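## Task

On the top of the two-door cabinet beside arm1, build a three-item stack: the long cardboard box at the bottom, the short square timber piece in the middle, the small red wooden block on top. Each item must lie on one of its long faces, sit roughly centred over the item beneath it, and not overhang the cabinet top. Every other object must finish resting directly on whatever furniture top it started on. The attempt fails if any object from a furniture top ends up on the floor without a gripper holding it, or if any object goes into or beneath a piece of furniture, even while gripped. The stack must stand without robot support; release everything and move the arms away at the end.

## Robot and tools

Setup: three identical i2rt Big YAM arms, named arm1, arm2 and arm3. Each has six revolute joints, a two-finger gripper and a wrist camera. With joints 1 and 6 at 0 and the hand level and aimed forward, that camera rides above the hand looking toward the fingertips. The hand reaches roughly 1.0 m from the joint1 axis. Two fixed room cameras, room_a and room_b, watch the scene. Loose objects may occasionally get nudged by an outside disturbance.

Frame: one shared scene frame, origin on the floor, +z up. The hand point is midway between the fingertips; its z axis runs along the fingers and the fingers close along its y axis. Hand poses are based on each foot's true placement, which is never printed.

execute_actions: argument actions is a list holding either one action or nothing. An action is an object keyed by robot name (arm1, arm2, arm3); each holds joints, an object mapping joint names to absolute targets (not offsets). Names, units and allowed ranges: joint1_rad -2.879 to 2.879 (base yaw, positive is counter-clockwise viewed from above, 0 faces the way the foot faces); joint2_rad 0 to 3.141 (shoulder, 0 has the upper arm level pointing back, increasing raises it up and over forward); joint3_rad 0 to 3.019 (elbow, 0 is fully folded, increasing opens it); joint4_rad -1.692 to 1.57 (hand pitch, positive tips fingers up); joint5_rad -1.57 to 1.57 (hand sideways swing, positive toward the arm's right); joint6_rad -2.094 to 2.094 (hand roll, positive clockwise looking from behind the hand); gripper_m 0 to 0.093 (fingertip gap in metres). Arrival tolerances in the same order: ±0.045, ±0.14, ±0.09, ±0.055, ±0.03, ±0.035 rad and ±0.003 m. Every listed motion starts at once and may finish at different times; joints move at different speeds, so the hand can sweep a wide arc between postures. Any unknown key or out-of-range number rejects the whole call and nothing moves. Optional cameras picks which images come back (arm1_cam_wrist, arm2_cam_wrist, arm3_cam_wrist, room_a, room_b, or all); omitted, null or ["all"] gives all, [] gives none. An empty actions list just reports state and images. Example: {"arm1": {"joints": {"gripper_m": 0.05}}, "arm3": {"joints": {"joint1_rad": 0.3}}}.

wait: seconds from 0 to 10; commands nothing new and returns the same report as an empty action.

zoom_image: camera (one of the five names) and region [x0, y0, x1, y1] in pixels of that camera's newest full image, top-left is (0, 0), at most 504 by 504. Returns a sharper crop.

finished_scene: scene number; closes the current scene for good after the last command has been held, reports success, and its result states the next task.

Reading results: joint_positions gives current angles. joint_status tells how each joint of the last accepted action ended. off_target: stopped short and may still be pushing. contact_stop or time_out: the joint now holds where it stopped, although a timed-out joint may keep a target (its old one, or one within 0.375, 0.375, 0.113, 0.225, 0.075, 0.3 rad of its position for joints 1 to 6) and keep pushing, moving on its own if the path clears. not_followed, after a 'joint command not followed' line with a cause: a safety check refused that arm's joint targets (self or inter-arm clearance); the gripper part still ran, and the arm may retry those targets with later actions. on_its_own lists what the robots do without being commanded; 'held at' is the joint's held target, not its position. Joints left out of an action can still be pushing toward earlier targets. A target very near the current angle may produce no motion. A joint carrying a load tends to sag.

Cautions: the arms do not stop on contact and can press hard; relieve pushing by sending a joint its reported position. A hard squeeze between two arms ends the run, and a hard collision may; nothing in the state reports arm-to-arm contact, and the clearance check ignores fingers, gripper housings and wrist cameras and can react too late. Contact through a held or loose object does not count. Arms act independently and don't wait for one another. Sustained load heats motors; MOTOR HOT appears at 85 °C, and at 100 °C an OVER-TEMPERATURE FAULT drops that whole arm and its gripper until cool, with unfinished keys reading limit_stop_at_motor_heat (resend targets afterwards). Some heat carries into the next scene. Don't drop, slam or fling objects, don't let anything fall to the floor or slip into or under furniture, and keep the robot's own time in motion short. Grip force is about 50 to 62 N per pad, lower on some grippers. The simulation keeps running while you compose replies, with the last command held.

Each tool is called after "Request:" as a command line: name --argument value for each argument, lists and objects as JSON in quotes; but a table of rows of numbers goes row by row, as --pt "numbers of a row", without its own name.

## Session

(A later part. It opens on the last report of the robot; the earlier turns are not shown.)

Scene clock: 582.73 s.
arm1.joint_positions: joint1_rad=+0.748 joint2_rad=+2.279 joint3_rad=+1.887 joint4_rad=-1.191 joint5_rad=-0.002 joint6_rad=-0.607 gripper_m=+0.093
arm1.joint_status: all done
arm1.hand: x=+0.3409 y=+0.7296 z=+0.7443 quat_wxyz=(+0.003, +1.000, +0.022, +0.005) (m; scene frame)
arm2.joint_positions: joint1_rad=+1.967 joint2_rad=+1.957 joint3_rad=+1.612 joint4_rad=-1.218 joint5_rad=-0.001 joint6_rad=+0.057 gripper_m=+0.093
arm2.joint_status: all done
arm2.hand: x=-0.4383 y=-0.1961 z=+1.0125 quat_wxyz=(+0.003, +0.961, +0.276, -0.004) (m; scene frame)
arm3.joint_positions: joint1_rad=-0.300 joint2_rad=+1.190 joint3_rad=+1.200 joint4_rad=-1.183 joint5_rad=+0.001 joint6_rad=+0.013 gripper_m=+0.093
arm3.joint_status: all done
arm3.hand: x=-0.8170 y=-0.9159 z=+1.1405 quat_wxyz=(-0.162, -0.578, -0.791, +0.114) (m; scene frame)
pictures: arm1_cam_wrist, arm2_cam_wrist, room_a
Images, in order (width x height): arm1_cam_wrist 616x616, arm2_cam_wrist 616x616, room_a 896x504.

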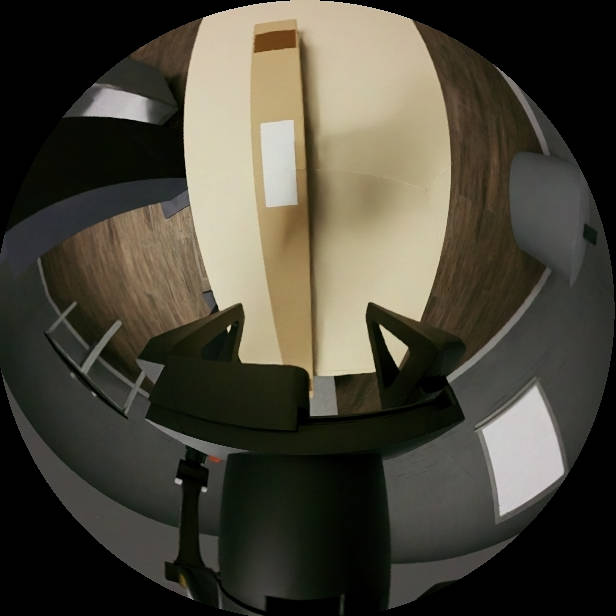

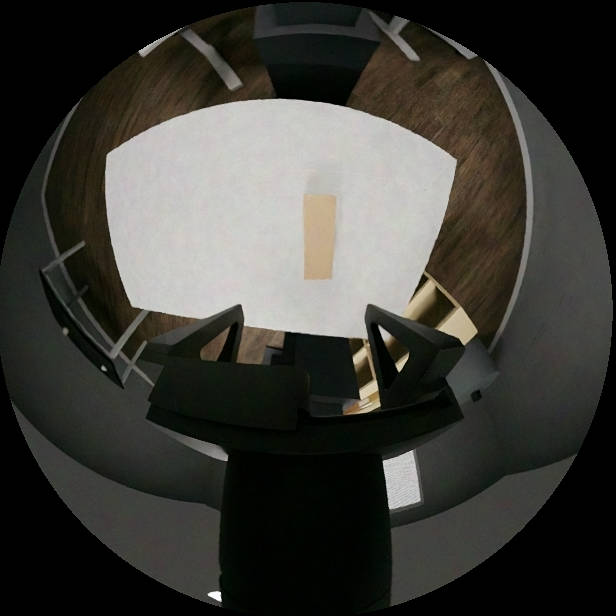

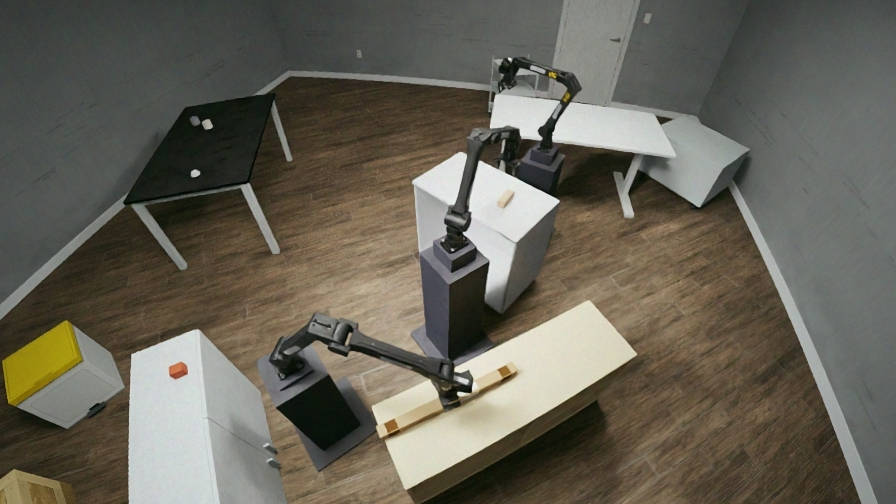

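Request:
execute_actions --actions '[{"arm1":{"joints":{"joint1_rad":0.797,"joint2_rad":2.335,"joint3_rad":1.86,"joint4_rad":-1.083,"joint6_rad":-0.63}},"arm2":{"joints":{"joint1_rad":1.92,"joint2_rad":2.125,"joint3_rad":1.512,"joint4_rad":-0.933,"joint6_rad":0.01}}}]' --cameras '["arm1_cam_wrist","arm2_cam_wrist"]'

Scene clock: 611.43 s.
arm1.joint_positions: joint1_rad=+0.798 joint2_rad=+2.337 joint3_rad=+1.862 joint4_rad=-1.094 joint5_rad=-0.002 joint6_rad=-0.615 gripper_m=+0.093
arm1.joint_status: all done
arm1.hand: x=+0.3206 y=+0.7027 z=+0.6976 quat_wxyz=(+0.000, +0.999, +0.051, +0.000) (m; scene frame)
arm2.joint_positions: joint1_rad=+1.925 joint2_rad=+2.147 joint3_rad=+1.496 joint4_rad=-0.941 joint5_rad=-0.001 joint6_rad=+0.022 gripper_m=+0.093
arm2.joint_status: all done
arm2.hand: x=-0.4478 y=-0.1735 z=+0.8657 quat_wxyz=(-0.001, +0.962, +0.273, +0.010) (m; scene frame)
arm3.joint_positions: joint1_rad=-0.300 joint2_rad=+1.190 joint3_rad=+1.200 joint4_rad=-1.183 joint5_rad=+0.001 joint6_rad=+0.013 gripper_m=+0.093
arm3.joint_status: not commanded
arm3.hand: x=-0.8170 y=-0.9159 z=+1.1405 quat_wxyz=(-0.162, -0.578, -0.791, +0.114) (m; scene frame)
pictures: arm1_cam_wrist, arm2_cam_wrist
Images, in order (width x height): arm1_cam_wrist 616x616, arm2_cam_wrist 616x616.

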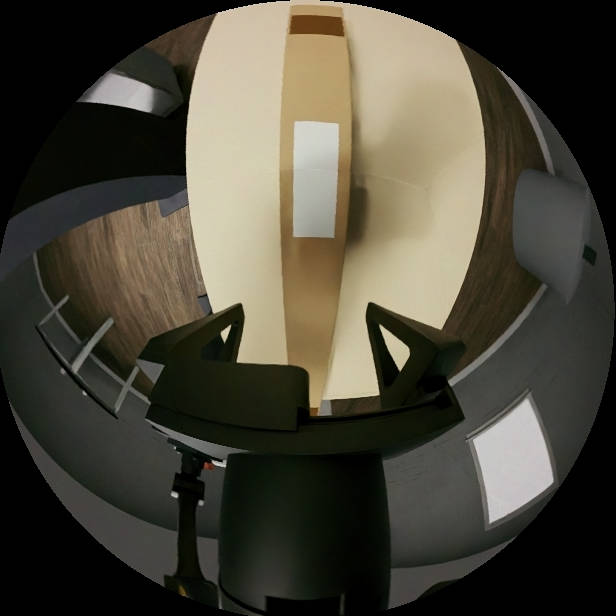

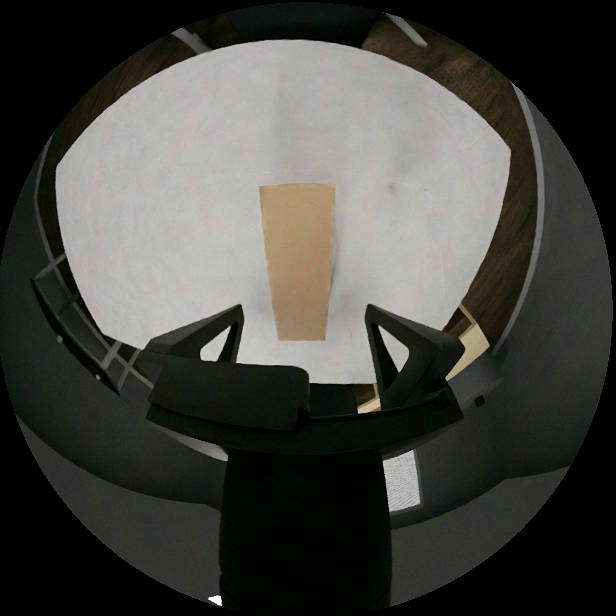

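Request:
execute_actions --actions '[{"arm1":{"joints":{"joint2_rad":2.428,"joint3_rad":1.935,"joint4_rad":-1.022}},"arm2":{"joints":{"joint2_rad":2.21,"joint4_rad":-0.842}}}]' --cameras '["arm1_cam_wrist","arm2_cam_wrist"]'

Scene clock: 639.87 s.
arm1.joint_positions: joint1_rad=+0.798 joint2_rad=+2.436 joint3_rad=+1.891 joint4_rad=-1.031 joint5_rad=-0.002 joint6_rad=-0.615 gripper_m=+0.093
arm1.joint_status: all done
arm1.hand: x=+0.3155 y=+0.7058 z=+0.6425 quat_wxyz=(+0.002, +0.999, +0.051, +0.003) (m; scene frame)
arm2.joint_positions: joint1_rad=+1.925 joint2_rad=+2.199 joint3_rad=+1.496 joint4_rad=-0.851 joint5_rad=-0.001 joint6_rad=+0.021 gripper_m=+0.093
arm2.joint_status: all done
arm2.hand: x=-0.4572 y=-0.1797 z=+0.8360 quat_wxyz=(+0.004, +0.962, +0.274, -0.008) (m; scene frame)
arm3.joint_positions: joint1_rad=-0.300 joint2_rad=+1.190 joint3_rad=+1.200 joint4_rad=-1.183 joint5_rad=+0.001 joint6_rad=+0.013 gripper_m=+0.093
arm3.joint_status: not commanded
arm3.hand: x=-0.8170 y=-0.9159 z=+1.1405 quat_wxyz=(-0.162, -0.578, -0.791, +0.114) (m; scene frame)
pictures: arm1_cam_wrist, arm2_cam_wrist
Images, in order (width x height): arm1_cam_wrist 616x616, arm2_cam_wrist 616x616.

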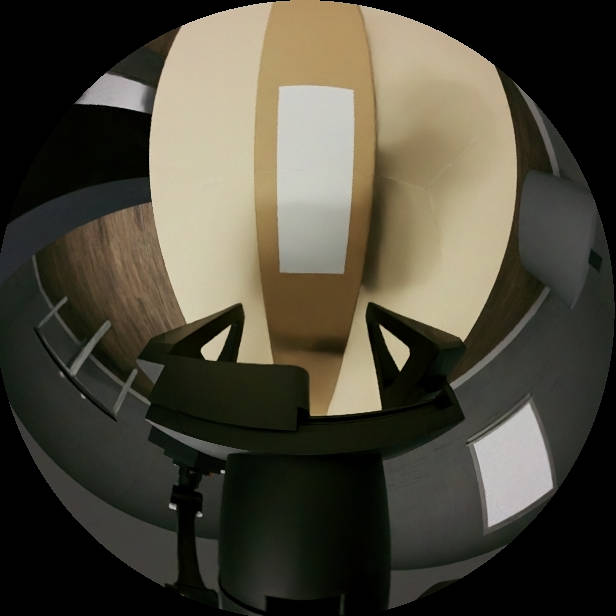

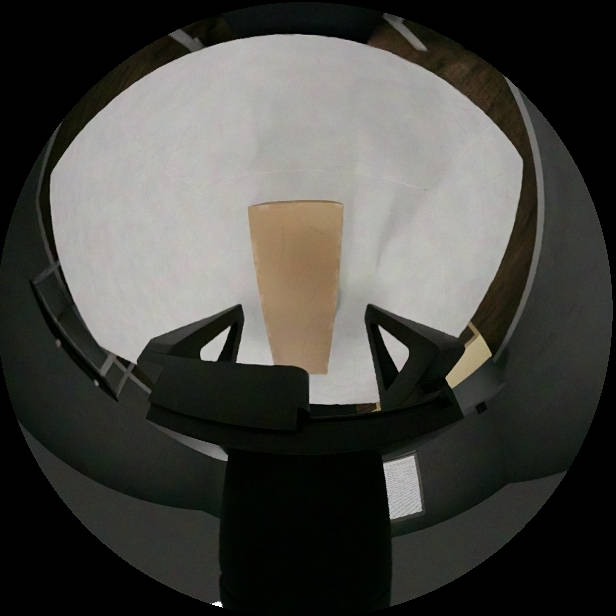

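Request:
execute_actions --actions '[{"arm1":{"joints":{"gripper_m":0.0}},"arm2":{"joints":{"joint2_rad":2.236}}}]' --cameras '["arm2_cam_wrist"]'

Scene clock: 645.90 s.
arm1.joint_positions: joint1_rad=+0.798 joint2_rad=+2.436 joint3_rad=+1.891 joint4_rad=-1.031 joint5_rad=-0.001 joint6_rad=-0.616 gripper_m=+0.049
arm1.joint_status: gripper_m off_target (ended at +0.049, target +0.000)
arm1.hand: x=+0.3155 y=+0.7060 z=+0.6425 quat_wxyz=(+0.001, +0.999, +0.051, +0.003) (m; scene frame)
arm2.joint_positions: joint1_rad=+1.925 joint2_rad=+2.216 joint3_rad=+1.496 joint4_rad=-0.851 joint5_rad=-0.001 joint6_rad=+0.021 gripper_m=+0.093
arm2.joint_status: all done
arm2.hand: x=-0.4539 y=-0.1776 z=+0.8262 quat_wxyz=(+0.002, +0.962, +0.274, +0.000) (m; scene frame)
arm3.joint_positions: joint1_rad=-0.300 joint2_rad=+1.190 joint3_rad=+1.200 joint4_rad=-1.183 joint5_rad=+0.001 joint6_rad=+0.013 gripper_m=+0.093
arm3.joint_status: not commanded
arm3.hand: x=-0.8170 y=-0.9159 z=+1.1405 quat_wxyz=(-0.162, -0.578, -0.791, +0.114) (m; scene frame)
pictures: arm2_cam_wrist
Images, in order (width x height): arm2_cam_wrist 616x616.

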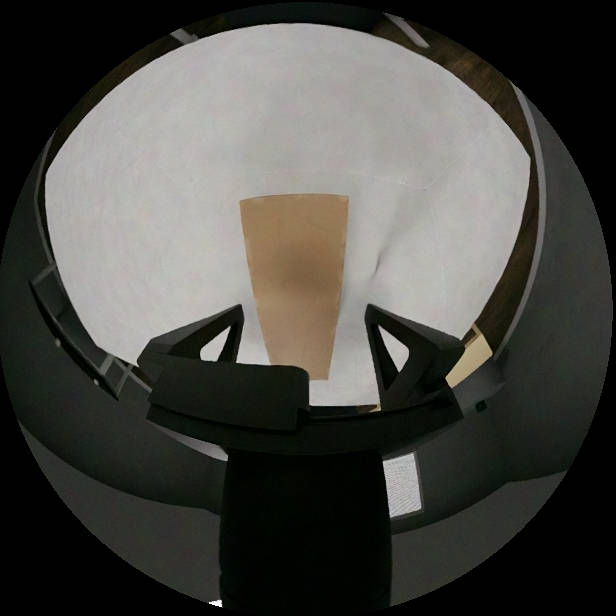

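Request:
execute_actions --actions '[{"arm1":{"joints":{"joint2_rad":1.985,"joint4_rad":-1.48}},"arm2":{"joints":{"gripper_m":0.0}}}]' --cameras '["arm1_cam_wrist","room_a"]'

Scene clock: 659.93 s.
arm1.joint_positions: joint1_rad=+0.798 joint2_rad=+2.004 joint3_rad=+1.918 joint4_rad=-1.471 joint5_rad=-0.001 joint6_rad=-0.616 gripper_m=+0.049
arm1.joint_status: all done
arm1.hand: x=+0.3612 y=+0.6794 z=+0.9295 quat_wxyz=(-0.004, +0.999, +0.051, -0.005) (m; scene frame)
arm2.joint_positions: joint1_rad=+1.925 joint2_rad=+2.216 joint3_rad=+1.496 joint4_rad=-0.850 joint5_rad=+0.000 joint6_rad=+0.021 gripper_m=+0.045
arm2.joint_status: gripper_m off_target (ended at +0.045, target +0.000)
arm2.hand: x=-0.4540 y=-0.1776 z=+0.8262 quat_wxyz=(+0.002, +0.962, +0.274, +0.000) (m; scene frame)
arm3.joint_positions: joint1_rad=-0.300 joint2_rad=+1.190 joint3_rad=+1.200 joint4_rad=-1.183 joint5_rad=+0.001 joint6_rad=+0.013 gripper_m=+0.093
arm3.joint_status: not commanded
arm3.hand: x=-0.8170 y=-0.9159 z=+1.1405 quat_wxyz=(-0.162, -0.578, -0.791, +0.114) (m; scene frame)
pictures: arm1_cam_wrist, room_a
Images, in order (width x height): arm1_cam_wrist 616x616, room_a 896x504.

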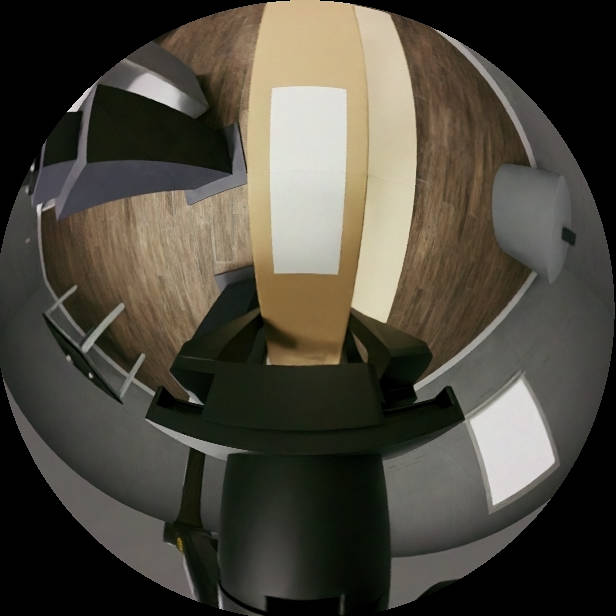

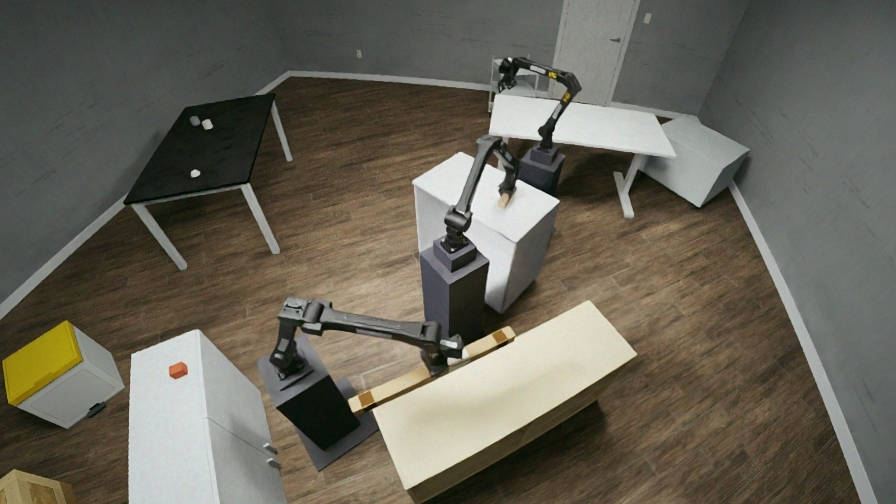

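Request:
execute_actions --actions '[{"arm1":{"joints":{"joint1_rad":-1.582,"joint6_rad":-1.473}},"arm2":{"joints":{"joint2_rad":1.99,"joint3_rad":1.58,"joint4_rad":-1.15}}}]' --cameras '["arm1_cam_wrist","room_a"]'

Scene clock: 671.37 s.
arm1.joint_positions: joint1_rad=-1.591 joint2_rad=+2.004 joint3_rad=+1.918 joint4_rad=-1.471 joint5_rad=+0.000 joint6_rad=-1.458 gripper_m=+0.049
arm1.joint_status: all done
arm1.hand: x=+1.5153 y=+0.5196 z=+0.9313 quat_wxyz=(-0.007, +0.750, -0.661, +0.004) (m; scene frame)
arm2.joint_positions: joint1_rad=+1.925 joint2_rad=+1.980 joint3_rad=+1.556 joint4_rad=-1.143 joint5_rad=+0.000 joint6_rad=+0.021 gripper_m=+0.045
arm2.joint_status: all done
arm2.hand: x=-0.4481 y=-0.1733 z=+0.9801 quat_wxyz=(+0.002, +0.962, +0.274, -0.002) (m; scene frame)
arm3.joint_positions: joint1_rad=-0.300 joint2_rad=+1.190 joint3_rad=+1.200 joint4_rad=-1.183 joint5_rad=+0.001 joint6_rad=+0.013 gripper_m=+0.093
arm3.joint_status: not commanded
arm3.hand: x=-0.8170 y=-0.9159 z=+1.1405 quat_wxyz=(-0.162, -0.578, -0.791, +0.114) (m; scene frame)
pictures: arm1_cam_wrist, room_a
Images, in order (width x height): arm1_cam_wrist 616x616, room_a 896x504.

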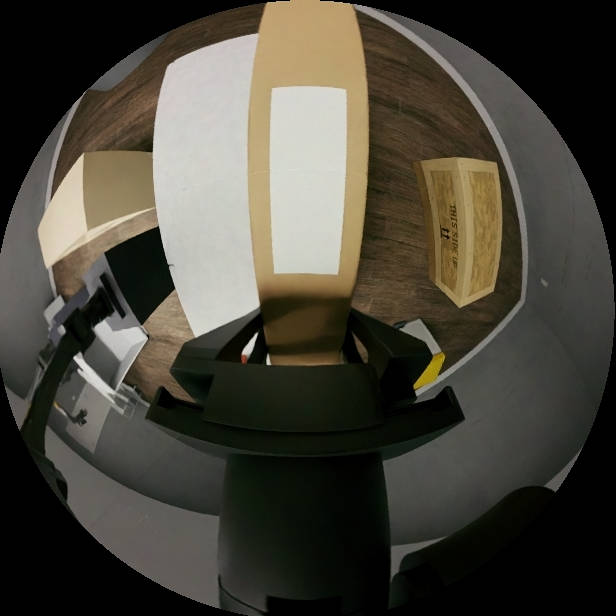

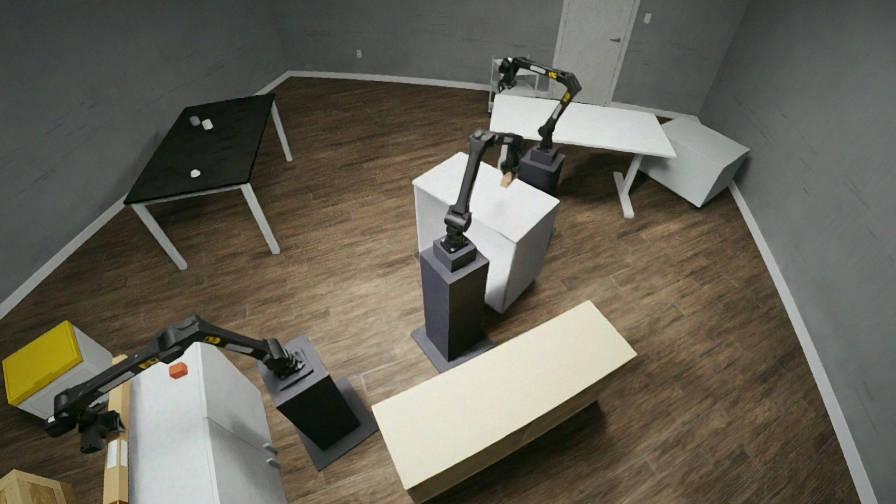

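Request:
execute_actions --actions '[{"arm1":{"joints":{"joint2_rad":1.885,"joint3_rad":1.576,"joint4_rad":-1.247}},"arm2":{"joints":{"joint1_rad":-0.786,"joint6_rad":0.97}}}]' --cameras '["arm1_cam_wrist","room_a"]'

Scene clock: 689.53 s.
arm1.joint_positions: joint1_rad=-1.591 joint2_rad=+1.895 joint3_rad=+1.572 joint4_rad=-1.258 joint5_rad=+0.000 joint6_rad=-1.458 gripper_m=+0.049
arm1.joint_status: all done
arm1.hand: x=+1.4574 y=+0.5056 z=+0.8648 quat_wxyz=(+0.003, +0.750, -0.661, -0.003) (m; scene frame)
arm2.joint_positions: joint1_rad=-0.797 joint2_rad=+1.985 joint3_rad=+1.556 joint4_rad=-1.143 joint5_rad=+0.002 joint6_rad=+0.959 gripper_m=+0.045
arm2.joint_status: all done
arm2.hand: x=+0.3602 y=+0.6331 z=+0.9746 quat_wxyz=(+0.000, +0.018, -1.000, +0.003) (m; scene frame)
arm3.joint_positions: joint1_rad=-0.300 joint2_rad=+1.190 joint3_rad=+1.200 joint4_rad=-1.183 joint5_rad=+0.001 joint6_rad=+0.013 gripper_m=+0.093
arm3.joint_status: not commanded
arm3.hand: x=-0.8170 y=-0.9159 z=+1.1405 quat_wxyz=(-0.162, -0.578, -0.791, +0.114) (m; scene frame)
pictures: arm1_cam_wrist, room_a
Images, in order (width x height): arm1_cam_wrist 616x616, room_a 896x504.

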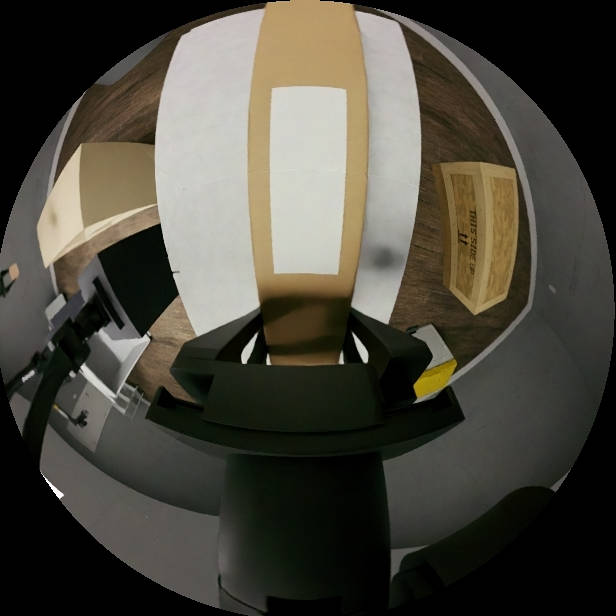

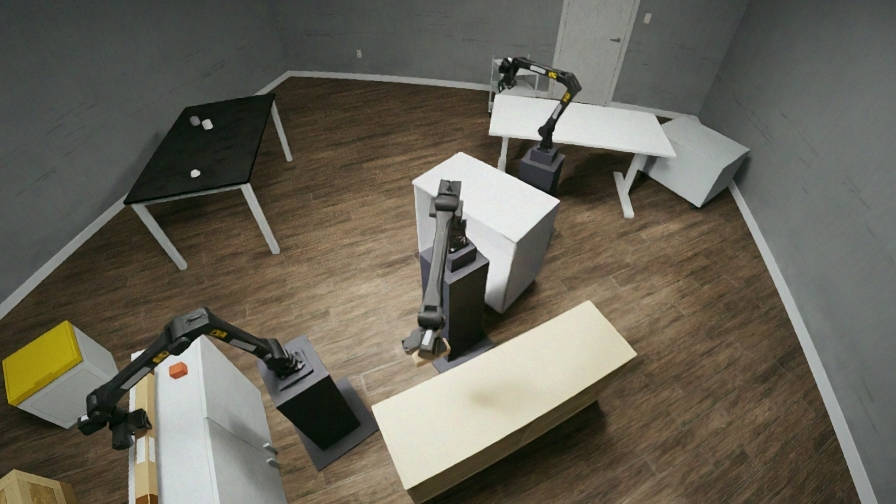

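Request:
execute_actions --actions '[{"arm1":{"joints":{"joint2_rad":1.938,"joint3_rad":1.502,"joint4_rad":-1.12}},"arm2":{"joints":{"joint2_rad":2.615,"joint3_rad":1.995,"joint4_rad":-0.89}}}]' --cameras '["arm1_cam_wrist","arm2_cam_wrist","room_b"]'

Scene clock: 704.73 s.
arm1.joint_positions: joint1_rad=-1.591 joint2_rad=+1.949 joint3_rad=+1.501 joint4_rad=-1.131 joint5_rad=+0.000 joint6_rad=-1.458 gripper_m=+0.049
arm1.joint_status: all done
arm1.hand: x=+1.4581 y=+0.5058 z=+0.8098 quat_wxyz=(+0.002, +0.750, -0.661, -0.002) (m; scene frame)
arm2.joint_positions: joint1_rad=-0.797 joint2_rad=+2.648 joint3_rad=+1.955 joint4_rad=-0.891 joint5_rad=+0.002 joint6_rad=+0.960 gripper_m=+0.045
arm2.joint_status: all done
arm2.hand: x=+0.4118 y=+0.7118 z=+0.6896 quat_wxyz=(+0.003, +0.018, -1.000, +0.007) (m; scene frame)
arm3.joint_positions: joint1_rad=-0.300 joint2_rad=+1.190 joint3_rad=+1.200 joint4_rad=-1.183 joint5_rad=+0.001 joint6_rad=+0.013 gripper_m=+0.093
arm3.joint_status: not commanded
arm3.hand: x=-0.8170 y=-0.9159 z=+1.1405 quat_wxyz=(-0.162, -0.578, -0.791, +0.114) (m; scene frame)
pictures: arm1_cam_wrist, arm2_cam_wrist, room_b
Images, in order (width x height): arm1_cam_wrist 616x616, arm2_cam_wrist 616x616, room_b 896x504.

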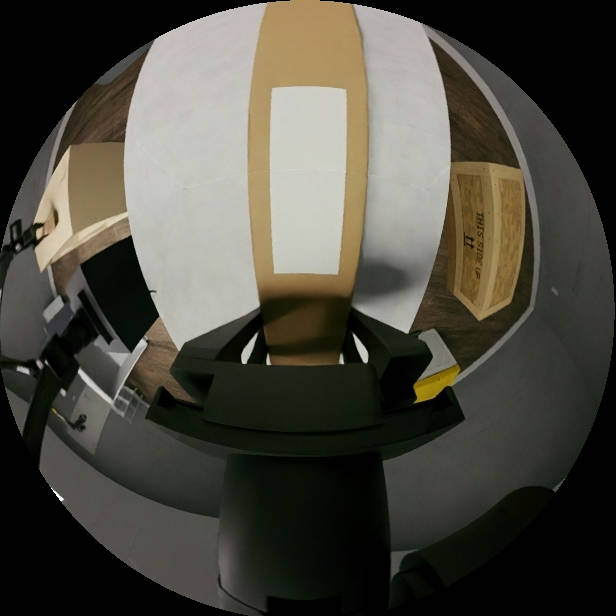

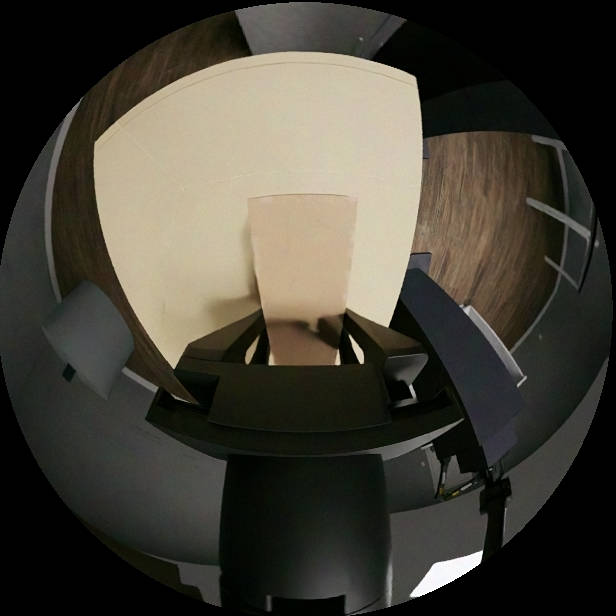

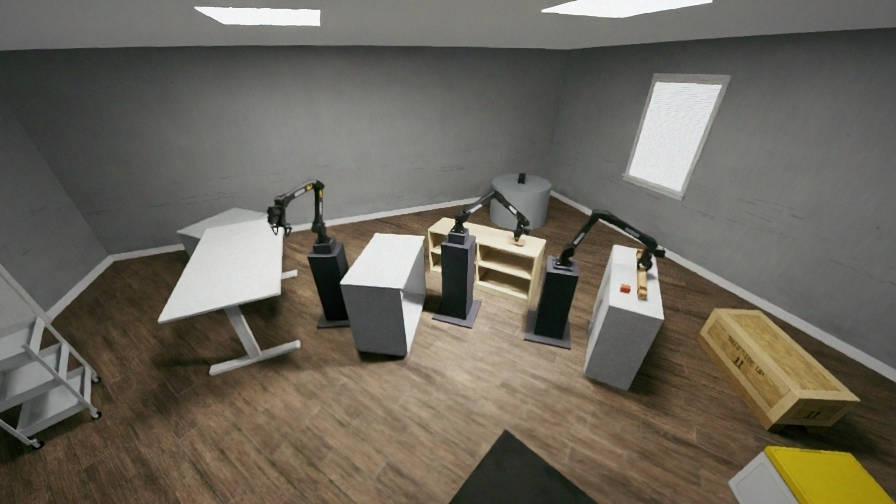

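Request:
execute_actions --actions '[{"arm1":{"joints":{"joint2_rad":1.975,"joint4_rad":-1.105}},"arm2":{"joints":{"joint2_rad":2.705,"joint4_rad":-0.825}}}]' --cameras '["arm1_cam_wrist","room_b"]'

Request:
zoom_image --camera "room_b" --region '[580, 220, 700, 330]'

Scene clock: 711.67 s.
arm1.joint_positions: joint1_rad=-1.591 joint2_rad=+1.970 joint3_rad=+1.501 joint4_rad=-1.116 joint5_rad=+0.000 joint6_rad=-1.458 gripper_m=+0.049
arm1.joint_status: all done
arm1.hand: x=+1.4597 y=+0.5062 z=+0.7983 quat_wxyz=(+0.005, +0.750, -0.661, -0.004) (m; scene frame)
arm2.joint_positions: joint1_rad=-0.797 joint2_rad=+2.696 joint3_rad=+1.962 joint4_rad=-0.831 joint5_rad=+0.001 joint6_rad=+0.961 gripper_m=+0.045
arm2.joint_status: all done
arm2.hand: x=+0.4114 y=+0.7115 z=+0.6601 quat_wxyz=(-0.002, +0.017, -1.000, -0.001) (m; scene frame)
arm3.joint_positions: joint1_rad=-0.300 joint2_rad=+1.190 joint3_rad=+1.200 joint4_rad=-1.183 joint5_rad=+0.001 joint6_rad=+0.013 gripper_m=+0.093
arm3.joint_status: not commanded
arm3.hand: x=-0.8170 y=-0.9159 z=+1.1405 quat_wxyz=(-0.162, -0.578, -0.791, +0.114) (m; scene frame)
pictures: arm1_cam_wrist, room_b
Images, in order (width x height): arm1_cam_wrist 616x616, room_b 896x504.

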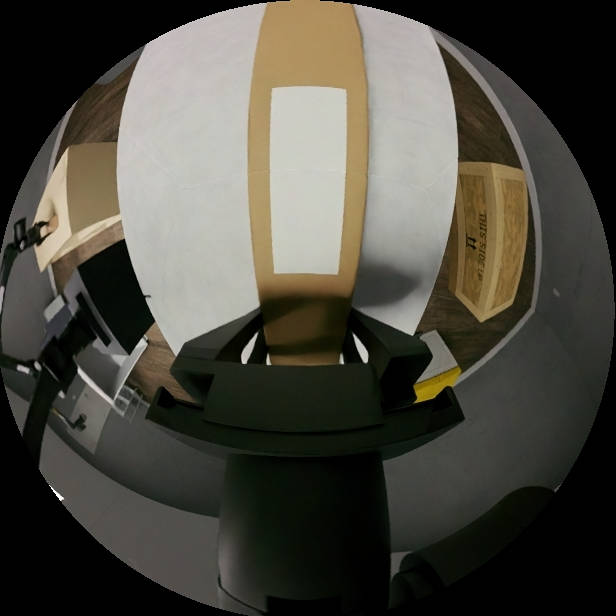

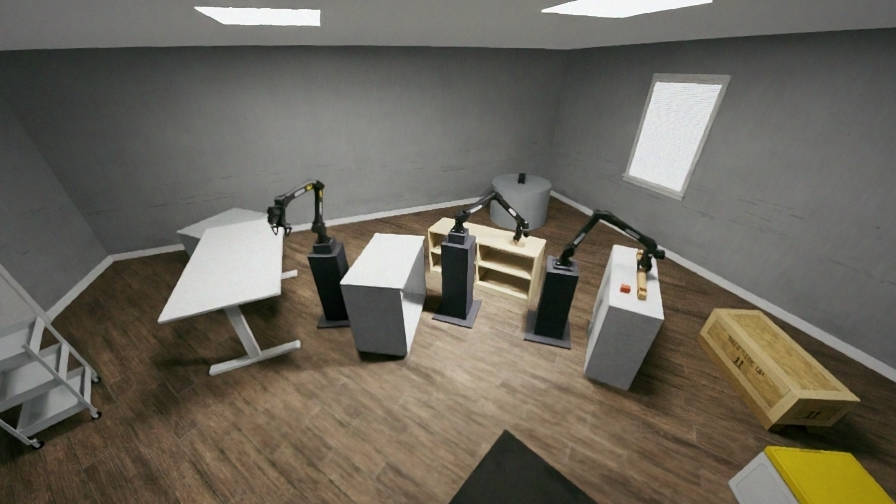

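Region (580, 220, 700, 330) of room_b's 896x504 image, scaled by 4.200, with more detail than that image has; it fills the top 462 rows of this view, and the rest is white.

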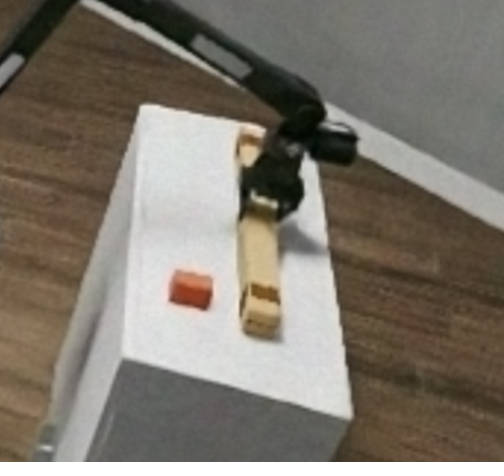

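Request:
execute_actions --actions '[{"arm1":{"joints":{"joint2_rad":1.997,"joint4_rad":-1.085}},"arm2":{"joints":{"joint2_rad":2.722}}}]' --cameras '["arm1_cam_wrist"]'

Scene clock: 720.97 s.
arm1.joint_positions: joint1_rad=-1.591 joint2_rad=+1.980 joint3_rad=+1.501 joint4_rad=-1.096 joint5_rad=+0.000 joint6_rad=-1.458 gripper_m=+0.049
arm1.joint_status: all done
arm1.hand: x=+1.4636 y=+0.5072 z=+0.7928 quat_wxyz=(+0.001, +0.750, -0.661, -0.001) (m; scene frame)
arm2.joint_positions: joint1_rad=-0.797 joint2_rad=+2.696 joint3_rad=+1.962 joint4_rad=-0.831 joint5_rad=+0.001 joint6_rad=+0.961 gripper_m=+0.045
arm2.joint_status: all done
arm2.hand: x=+0.4113 y=+0.7113 z=+0.6599 quat_wxyz=(-0.002, +0.017, -1.000, -0.001) (m; scene frame)
arm3.joint_positions: joint1_rad=-0.300 joint2_rad=+1.190 joint3_rad=+1.200 joint4_rad=-1.183 joint5_rad=+0.001 joint6_rad=+0.013 gripper_m=+0.093
arm3.joint_status: not commanded
arm3.hand: x=-0.8170 y=-0.9159 z=+1.1405 quat_wxyz=(-0.162, -0.578, -0.791, +0.114) (m; scene frame)
pictures: arm1_cam_wrist
Images, in order (width x height): arm1_cam_wrist 616x616.

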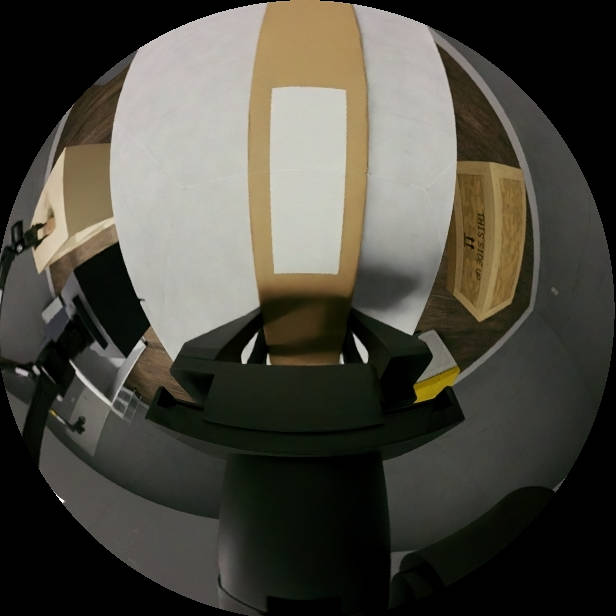

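Request:
execute_actions --actions '[{"arm1":{"joints":{"joint2_rad":1.98,"gripper_m":0.093}},"arm2":{"joints":{"joint2_rad":2.696,"gripper_m":0.093}}}]' --cameras '["arm1_cam_wrist","arm2_cam_wrist"]'

Scene clock: 725.43 s.
arm1.joint_positions: joint1_rad=-1.591 joint2_rad=+1.980 joint3_rad=+1.501 joint4_rad=-1.095 joint5_rad=+0.000 joint6_rad=-1.458 gripper_m=+0.093
arm1.joint_status: all done
arm1.hand: x=+1.4639 y=+0.5073 z=+0.7928 quat_wxyz=(+0.000, +0.750, -0.661, -0.001) (m; scene frame)
arm2.joint_positions: joint1_rad=-0.797 joint2_rad=+2.696 joint3_rad=+1.962 joint4_rad=-0.831 joint5_rad=+0.001 joint6_rad=+0.961 gripper_m=+0.093
arm2.joint_status: all done
arm2.hand: x=+0.4113 y=+0.7113 z=+0.6599 quat_wxyz=(-0.002, +0.017, -1.000, -0.001) (m; scene frame)
arm3.joint_positions: joint1_rad=-0.300 joint2_rad=+1.190 joint3_rad=+1.200 joint4_rad=-1.183 joint5_rad=+0.001 joint6_rad=+0.013 gripper_m=+0.093
arm3.joint_status: not commanded
arm3.hand: x=-0.8170 y=-0.9159 z=+1.1405 quat_wxyz=(-0.162, -0.578, -0.791, +0.114) (m; scene frame)
pictures: arm1_cam_wrist, arm2_cam_wrist
Images, in order (width x height): arm1_cam_wrist 616x616, arm2_cam_wrist 616x616.

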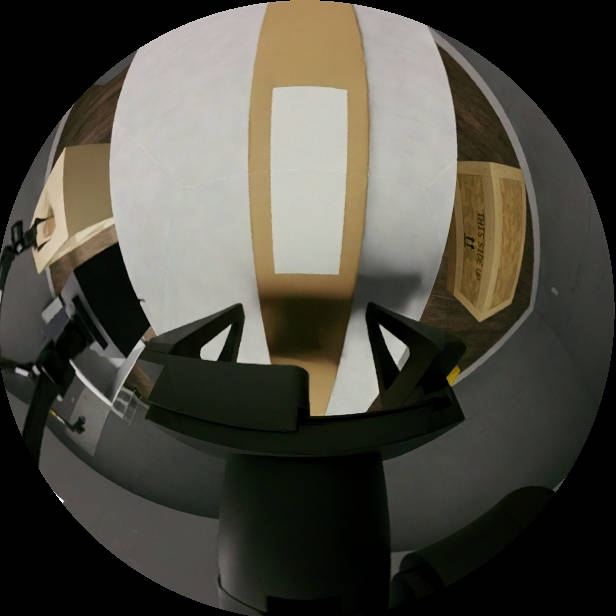

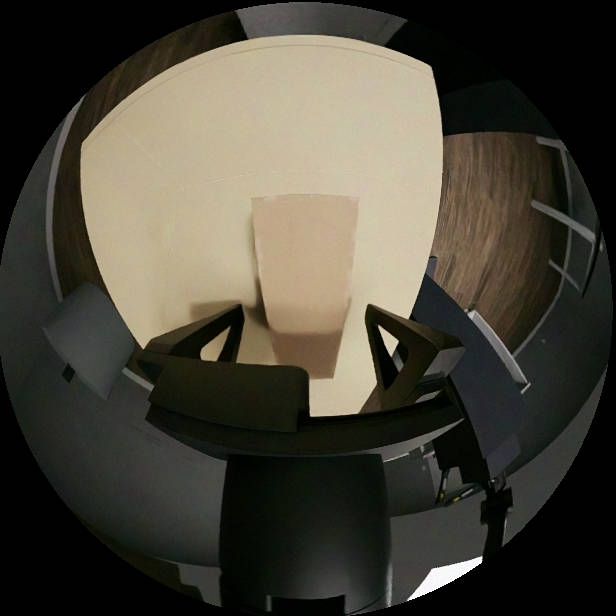

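Request:
execute_actions --actions '[{"arm1":{"joints":{"joint2_rad":1.87,"joint3_rad":1.56,"joint4_rad":-1.21}},"arm2":{"joints":{"joint2_rad":2.55,"joint4_rad":-0.995}}}]' --cameras '["arm1_cam_wrist"]'

Scene clock: 736.23 s.
arm1.joint_positions: joint1_rad=-1.591 joint2_rad=+1.870 joint3_rad=+1.517 joint4_rad=-1.201 joint5_rad=+0.000 joint6_rad=-1.458 gripper_m=+0.093
arm1.joint_status: all done
arm1.hand: x=+1.4518 y=+0.5042 z=+0.8583 quat_wxyz=(-0.008, +0.750, -0.661, +0.005) (m; scene frame)
arm2.joint_positions: joint1_rad=-0.797 joint2_rad=+2.541 joint3_rad=+1.972 joint4_rad=-0.988 joint5_rad=+0.001 joint6_rad=+0.961 gripper_m=+0.093
arm2.joint_status: all done
arm2.hand: x=+0.4223 y=+0.7287 z=+0.7666 quat_wxyz=(-0.004, +0.017, -1.000, -0.004) (m; scene frame)
arm3.joint_positions: joint1_rad=-0.300 joint2_rad=+1.190 joint3_rad=+1.200 joint4_rad=-1.183 joint5_rad=+0.001 joint6_rad=+0.013 gripper_m=+0.093
arm3.joint_status: not commanded
arm3.hand: x=-0.8170 y=-0.9159 z=+1.1405 quat_wxyz=(-0.162, -0.578, -0.791, +0.114) (m; scene frame)
pictures: arm1_cam_wrist
Images, in order (width x height): arm1_cam_wrist 616x616.

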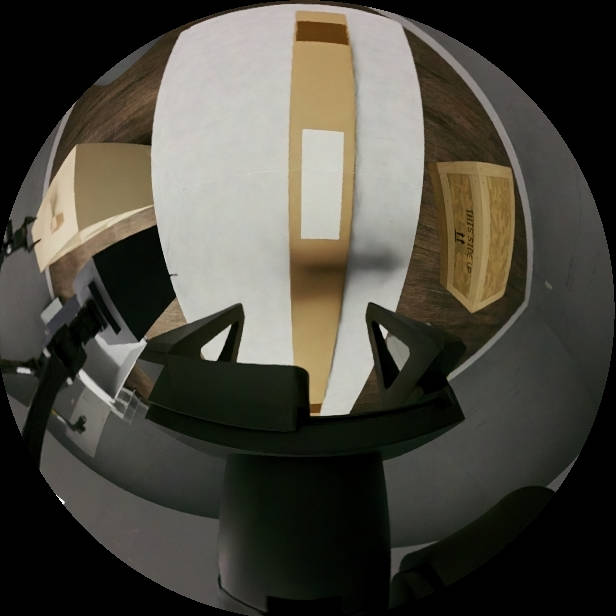

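Request:
execute_actions --actions '[{"arm1":{"joints":{"joint1_rad":0.752,"joint3_rad":1.66,"joint4_rad":-1.33,"joint6_rad":-0.637}},"arm2":{"joints":{"joint1_rad":0.9,"joint2_rad":1.3,"joint3_rad":1.3,"joint4_rad":-1.2,"joint6_rad":0.5}}}]' --cameras '["arm1_cam_wrist","room_a"]'

Scene clock: 751.60 s.
arm1.joint_positions: joint1_rad=+0.761 joint2_rad=+1.873 joint3_rad=+1.619 joint4_rad=-1.320 joint5_rad=+0.000 joint6_rad=-0.653 gripper_m=+0.093
arm1.joint_status: all done
arm1.hand: x=+0.4227 y=+0.6692 z=+0.8922 quat_wxyz=(+0.000, +0.999, +0.051, +0.003) (m; scene frame)
arm2.joint_positions: joint1_rad=+0.900 joint2_rad=+1.297 joint3_rad=+1.300 joint4_rad=-1.194 joint5_rad=-0.002 joint6_rad=+0.510 gripper_m=+0.093
arm2.joint_status: all done
arm2.hand: x=-0.3704 y=+0.3441 z=+1.2165 quat_wxyz=(+0.008, +0.871, -0.454, -0.188) (m; scene frame)
arm3.joint_positions: joint1_rad=-0.300 joint2_rad=+1.190 joint3_rad=+1.200 joint4_rad=-1.183 joint5_rad=+0.001 joint6_rad=+0.013 gripper_m=+0.093
arm3.joint_status: not commanded
arm3.hand: x=-0.8170 y=-0.9159 z=+1.1405 quat_wxyz=(-0.162, -0.578, -0.791, +0.114) (m; scene frame)
pictures: arm1_cam_wrist, room_a
Images, in order (width x height): arm1_cam_wrist 616x616, room_a 896x504.

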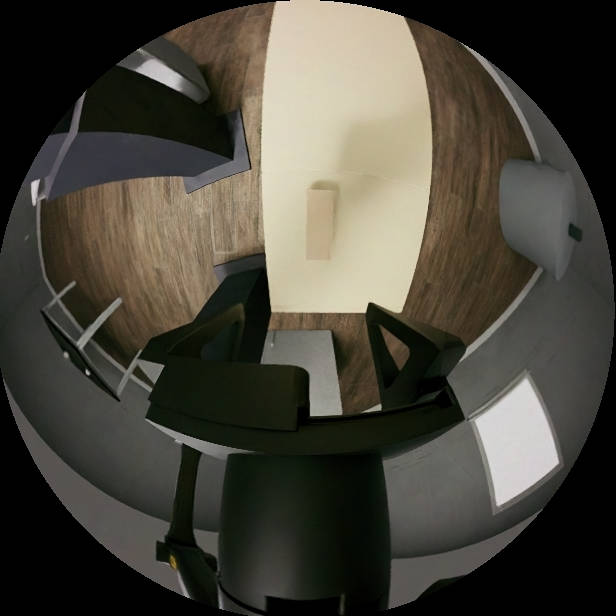

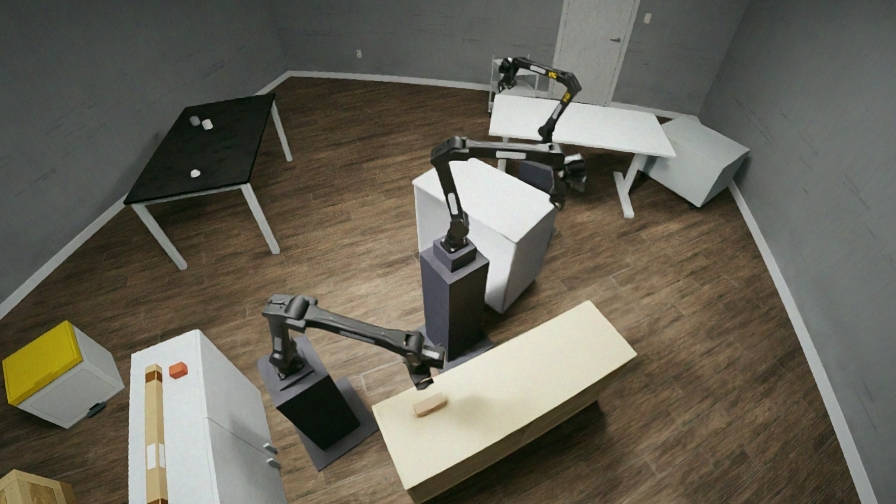

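Request:
execute_actions --actions '[{"arm1":{"joints":{"joint1_rad":0.74,"joint2_rad":2.145,"joint3_rad":1.533,"joint4_rad":-0.93}}}]' --cameras '["arm1_cam_wrist"]'

Scene clock: 762.53 s.
arm1.joint_positions: joint1_rad=+0.750 joint2_rad=+2.161 joint3_rad=+1.519 joint4_rad=-0.940 joint5_rad=+0.000 joint6_rad=-0.653 gripper_m=+0.093
arm1.joint_status: all done
arm1.hand: x=+0.4066 y=+0.6877 z=+0.6946 quat_wxyz=(+0.003, +0.999, +0.046, +0.006) (m; scene frame)
arm2.joint_positions: joint1_rad=+0.900 joint2_rad=+1.297 joint3_rad=+1.300 joint4_rad=-1.194 joint5_rad=-0.002 joint6_rad=+0.510 gripper_m=+0.093
arm2.joint_status: not commanded
arm2.hand: x=-0.3704 y=+0.3441 z=+1.2165 quat_wxyz=(+0.008, +0.871, -0.454, -0.188) (m; scene frame)
arm3.joint_positions: joint1_rad=-0.300 joint2_rad=+1.190 joint3_rad=+1.200 joint4_rad=-1.183 joint5_rad=+0.001 joint6_rad=+0.013 gripper_m=+0.093
arm3.joint_status: not commanded
arm3.hand: x=-0.8170 y=-0.9159 z=+1.1405 quat_wxyz=(-0.162, -0.578, -0.791, +0.114) (m; scene frame)
pictures: arm1_cam_wrist
Images, in order (width x height): arm1_cam_wrist 616x616.

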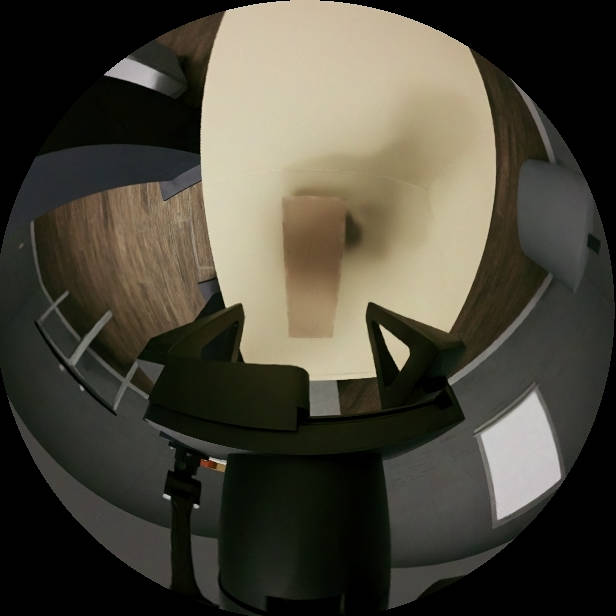

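Request:
execute_actions --actions '[{"arm1":{"joints":{"joint2_rad":2.25,"joint3_rad":1.565,"joint4_rad":-0.822}}}]' --cameras '["arm1_cam_wrist"]'

Scene clock: 768.27 s.
arm1.joint_positions: joint1_rad=+0.750 joint2_rad=+2.260 joint3_rad=+1.529 joint4_rad=-0.833 joint5_rad=+0.000 joint6_rad=-0.653 gripper_m=+0.093
arm1.joint_status: all done
arm1.hand: x=+0.3987 y=+0.6928 z=+0.6412 quat_wxyz=(-0.003, +0.999, +0.046, -0.002) (m; scene frame)
arm2.joint_positions: joint1_rad=+0.900 joint2_rad=+1.297 joint3_rad=+1.300 joint4_rad=-1.194 joint5_rad=-0.002 joint6_rad=+0.510 gripper_m=+0.093
arm2.joint_status: not commanded
arm2.hand: x=-0.3704 y=+0.3441 z=+1.2165 quat_wxyz=(+0.008, +0.871, -0.454, -0.188) (m; scene frame)
arm3.joint_positions: joint1_rad=-0.300 joint2_rad=+1.190 joint3_rad=+1.200 joint4_rad=-1.183 joint5_rad=+0.001 joint6_rad=+0.013 gripper_m=+0.093
arm3.joint_status: not commanded
arm3.hand: x=-0.8170 y=-0.9159 z=+1.1405 quat_wxyz=(-0.162, -0.578, -0.791, +0.114) (m; scene frame)
pictures: arm1_cam_wrist
Images, in order (width x height): arm1_cam_wrist 616x616.

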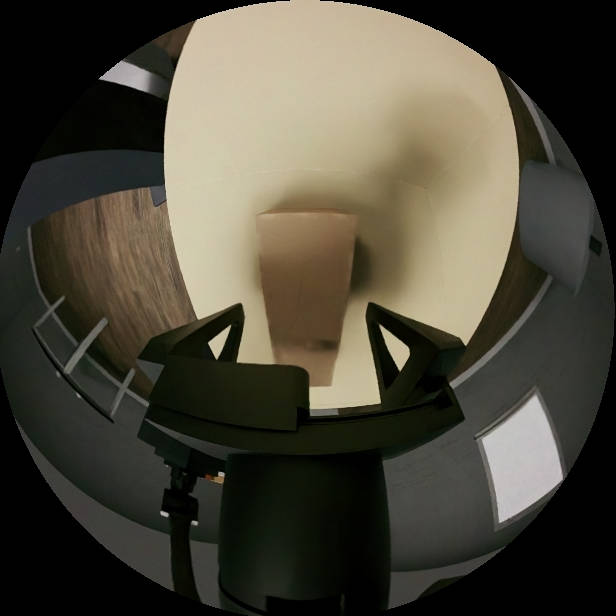

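Request:
execute_actions --actions '[{"arm1":{"joints":{"gripper_m":0.0}}}]' --cameras '[]'

Request:
execute_actions --actions '[{"arm1":{"joints":{"joint2_rad":1.865,"joint3_rad":1.715,"joint4_rad":-1.39}}}]' --cameras '["arm1_cam_wrist"]'

Scene clock: 776.20 s.
arm1.joint_positions: joint1_rad=+0.750 joint2_rad=+2.260 joint3_rad=+1.529 joint4_rad=-0.833 joint5_rad=+0.001 joint6_rad=-0.652 gripper_m=+0.045
arm1.joint_status: gripper_m off_target (ended at +0.045, target +0.000)
arm1.hand: x=+0.3986 y=+0.6929 z=+0.6412 quat_wxyz=(-0.003, +0.999, +0.045, -0.002) (m; scene frame)
arm2.joint_positions: joint1_rad=+0.900 joint2_rad=+1.297 joint3_rad=+1.300 joint4_rad=-1.194 joint5_rad=-0.002 joint6_rad=+0.510 gripper_m=+0.093
arm2.joint_status: not commanded
arm2.hand: x=-0.3704 y=+0.3441 z=+1.2165 quat_wxyz=(+0.008, +0.871, -0.454, -0.188) (m; scene frame)
arm3.joint_positions: joint1_rad=-0.300 joint2_rad=+1.190 joint3_rad=+1.200 joint4_rad=-1.183 joint5_rad=+0.001 joint6_rad=+0.013 gripper_m=+0.093
arm3.joint_status: not commanded
arm3.hand: x=-0.8170 y=-0.9159 z=+1.1405 quat_wxyz=(-0.162, -0.578, -0.791, +0.114) (m; scene frame)
pictures: none
No camera images: the call's "cameras" was empty. Leave "cameras" out to get every camera's image.

Scene clock: 777.77 s.
arm1.joint_positions: joint1_rad=+0.750 joint2_rad=+1.887 joint3_rad=+1.695 joint4_rad=-1.381 joint5_rad=+0.001 joint6_rad=-0.652 gripper_m=+0.045
arm1.joint_status: all done
arm1.hand: x=+0.4174 y=+0.6803 z=+0.9128 quat_wxyz=(+0.000, +0.999, +0.045, +0.002) (m; scene frame)
arm2.joint_positions: joint1_rad=+0.900 joint2_rad=+1.297 joint3_rad=+1.300 joint4_rad=-1.194 joint5_rad=-0.002 joint6_rad=+0.510 gripper_m=+0.093
arm2.joint_status: not commanded
arm2.hand: x=-0.3704 y=+0.3441 z=+1.2165 quat_wxyz=(+0.008, +0.871, -0.454, -0.188) (m; scene frame)
arm3.joint_positions: joint1_rad=-0.300 joint2_rad=+1.190 joint3_rad=+1.200 joint4_rad=-1.183 joint5_rad=+0.001 joint6_rad=+0.013 gripper_m=+0.093
arm3.joint_status: not commanded
arm3.hand: x=-0.8170 y=-0.9159 z=+1.1405 quat_wxyz=(-0.162, -0.578, -0.791, +0.114) (m; scene frame)
pictures: arm1_cam_wrist
Images, in order (width x height): arm1_cam_wrist 616x616.

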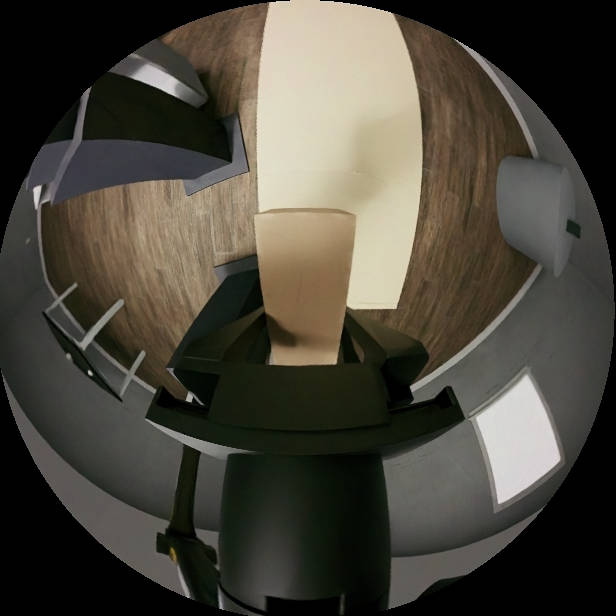

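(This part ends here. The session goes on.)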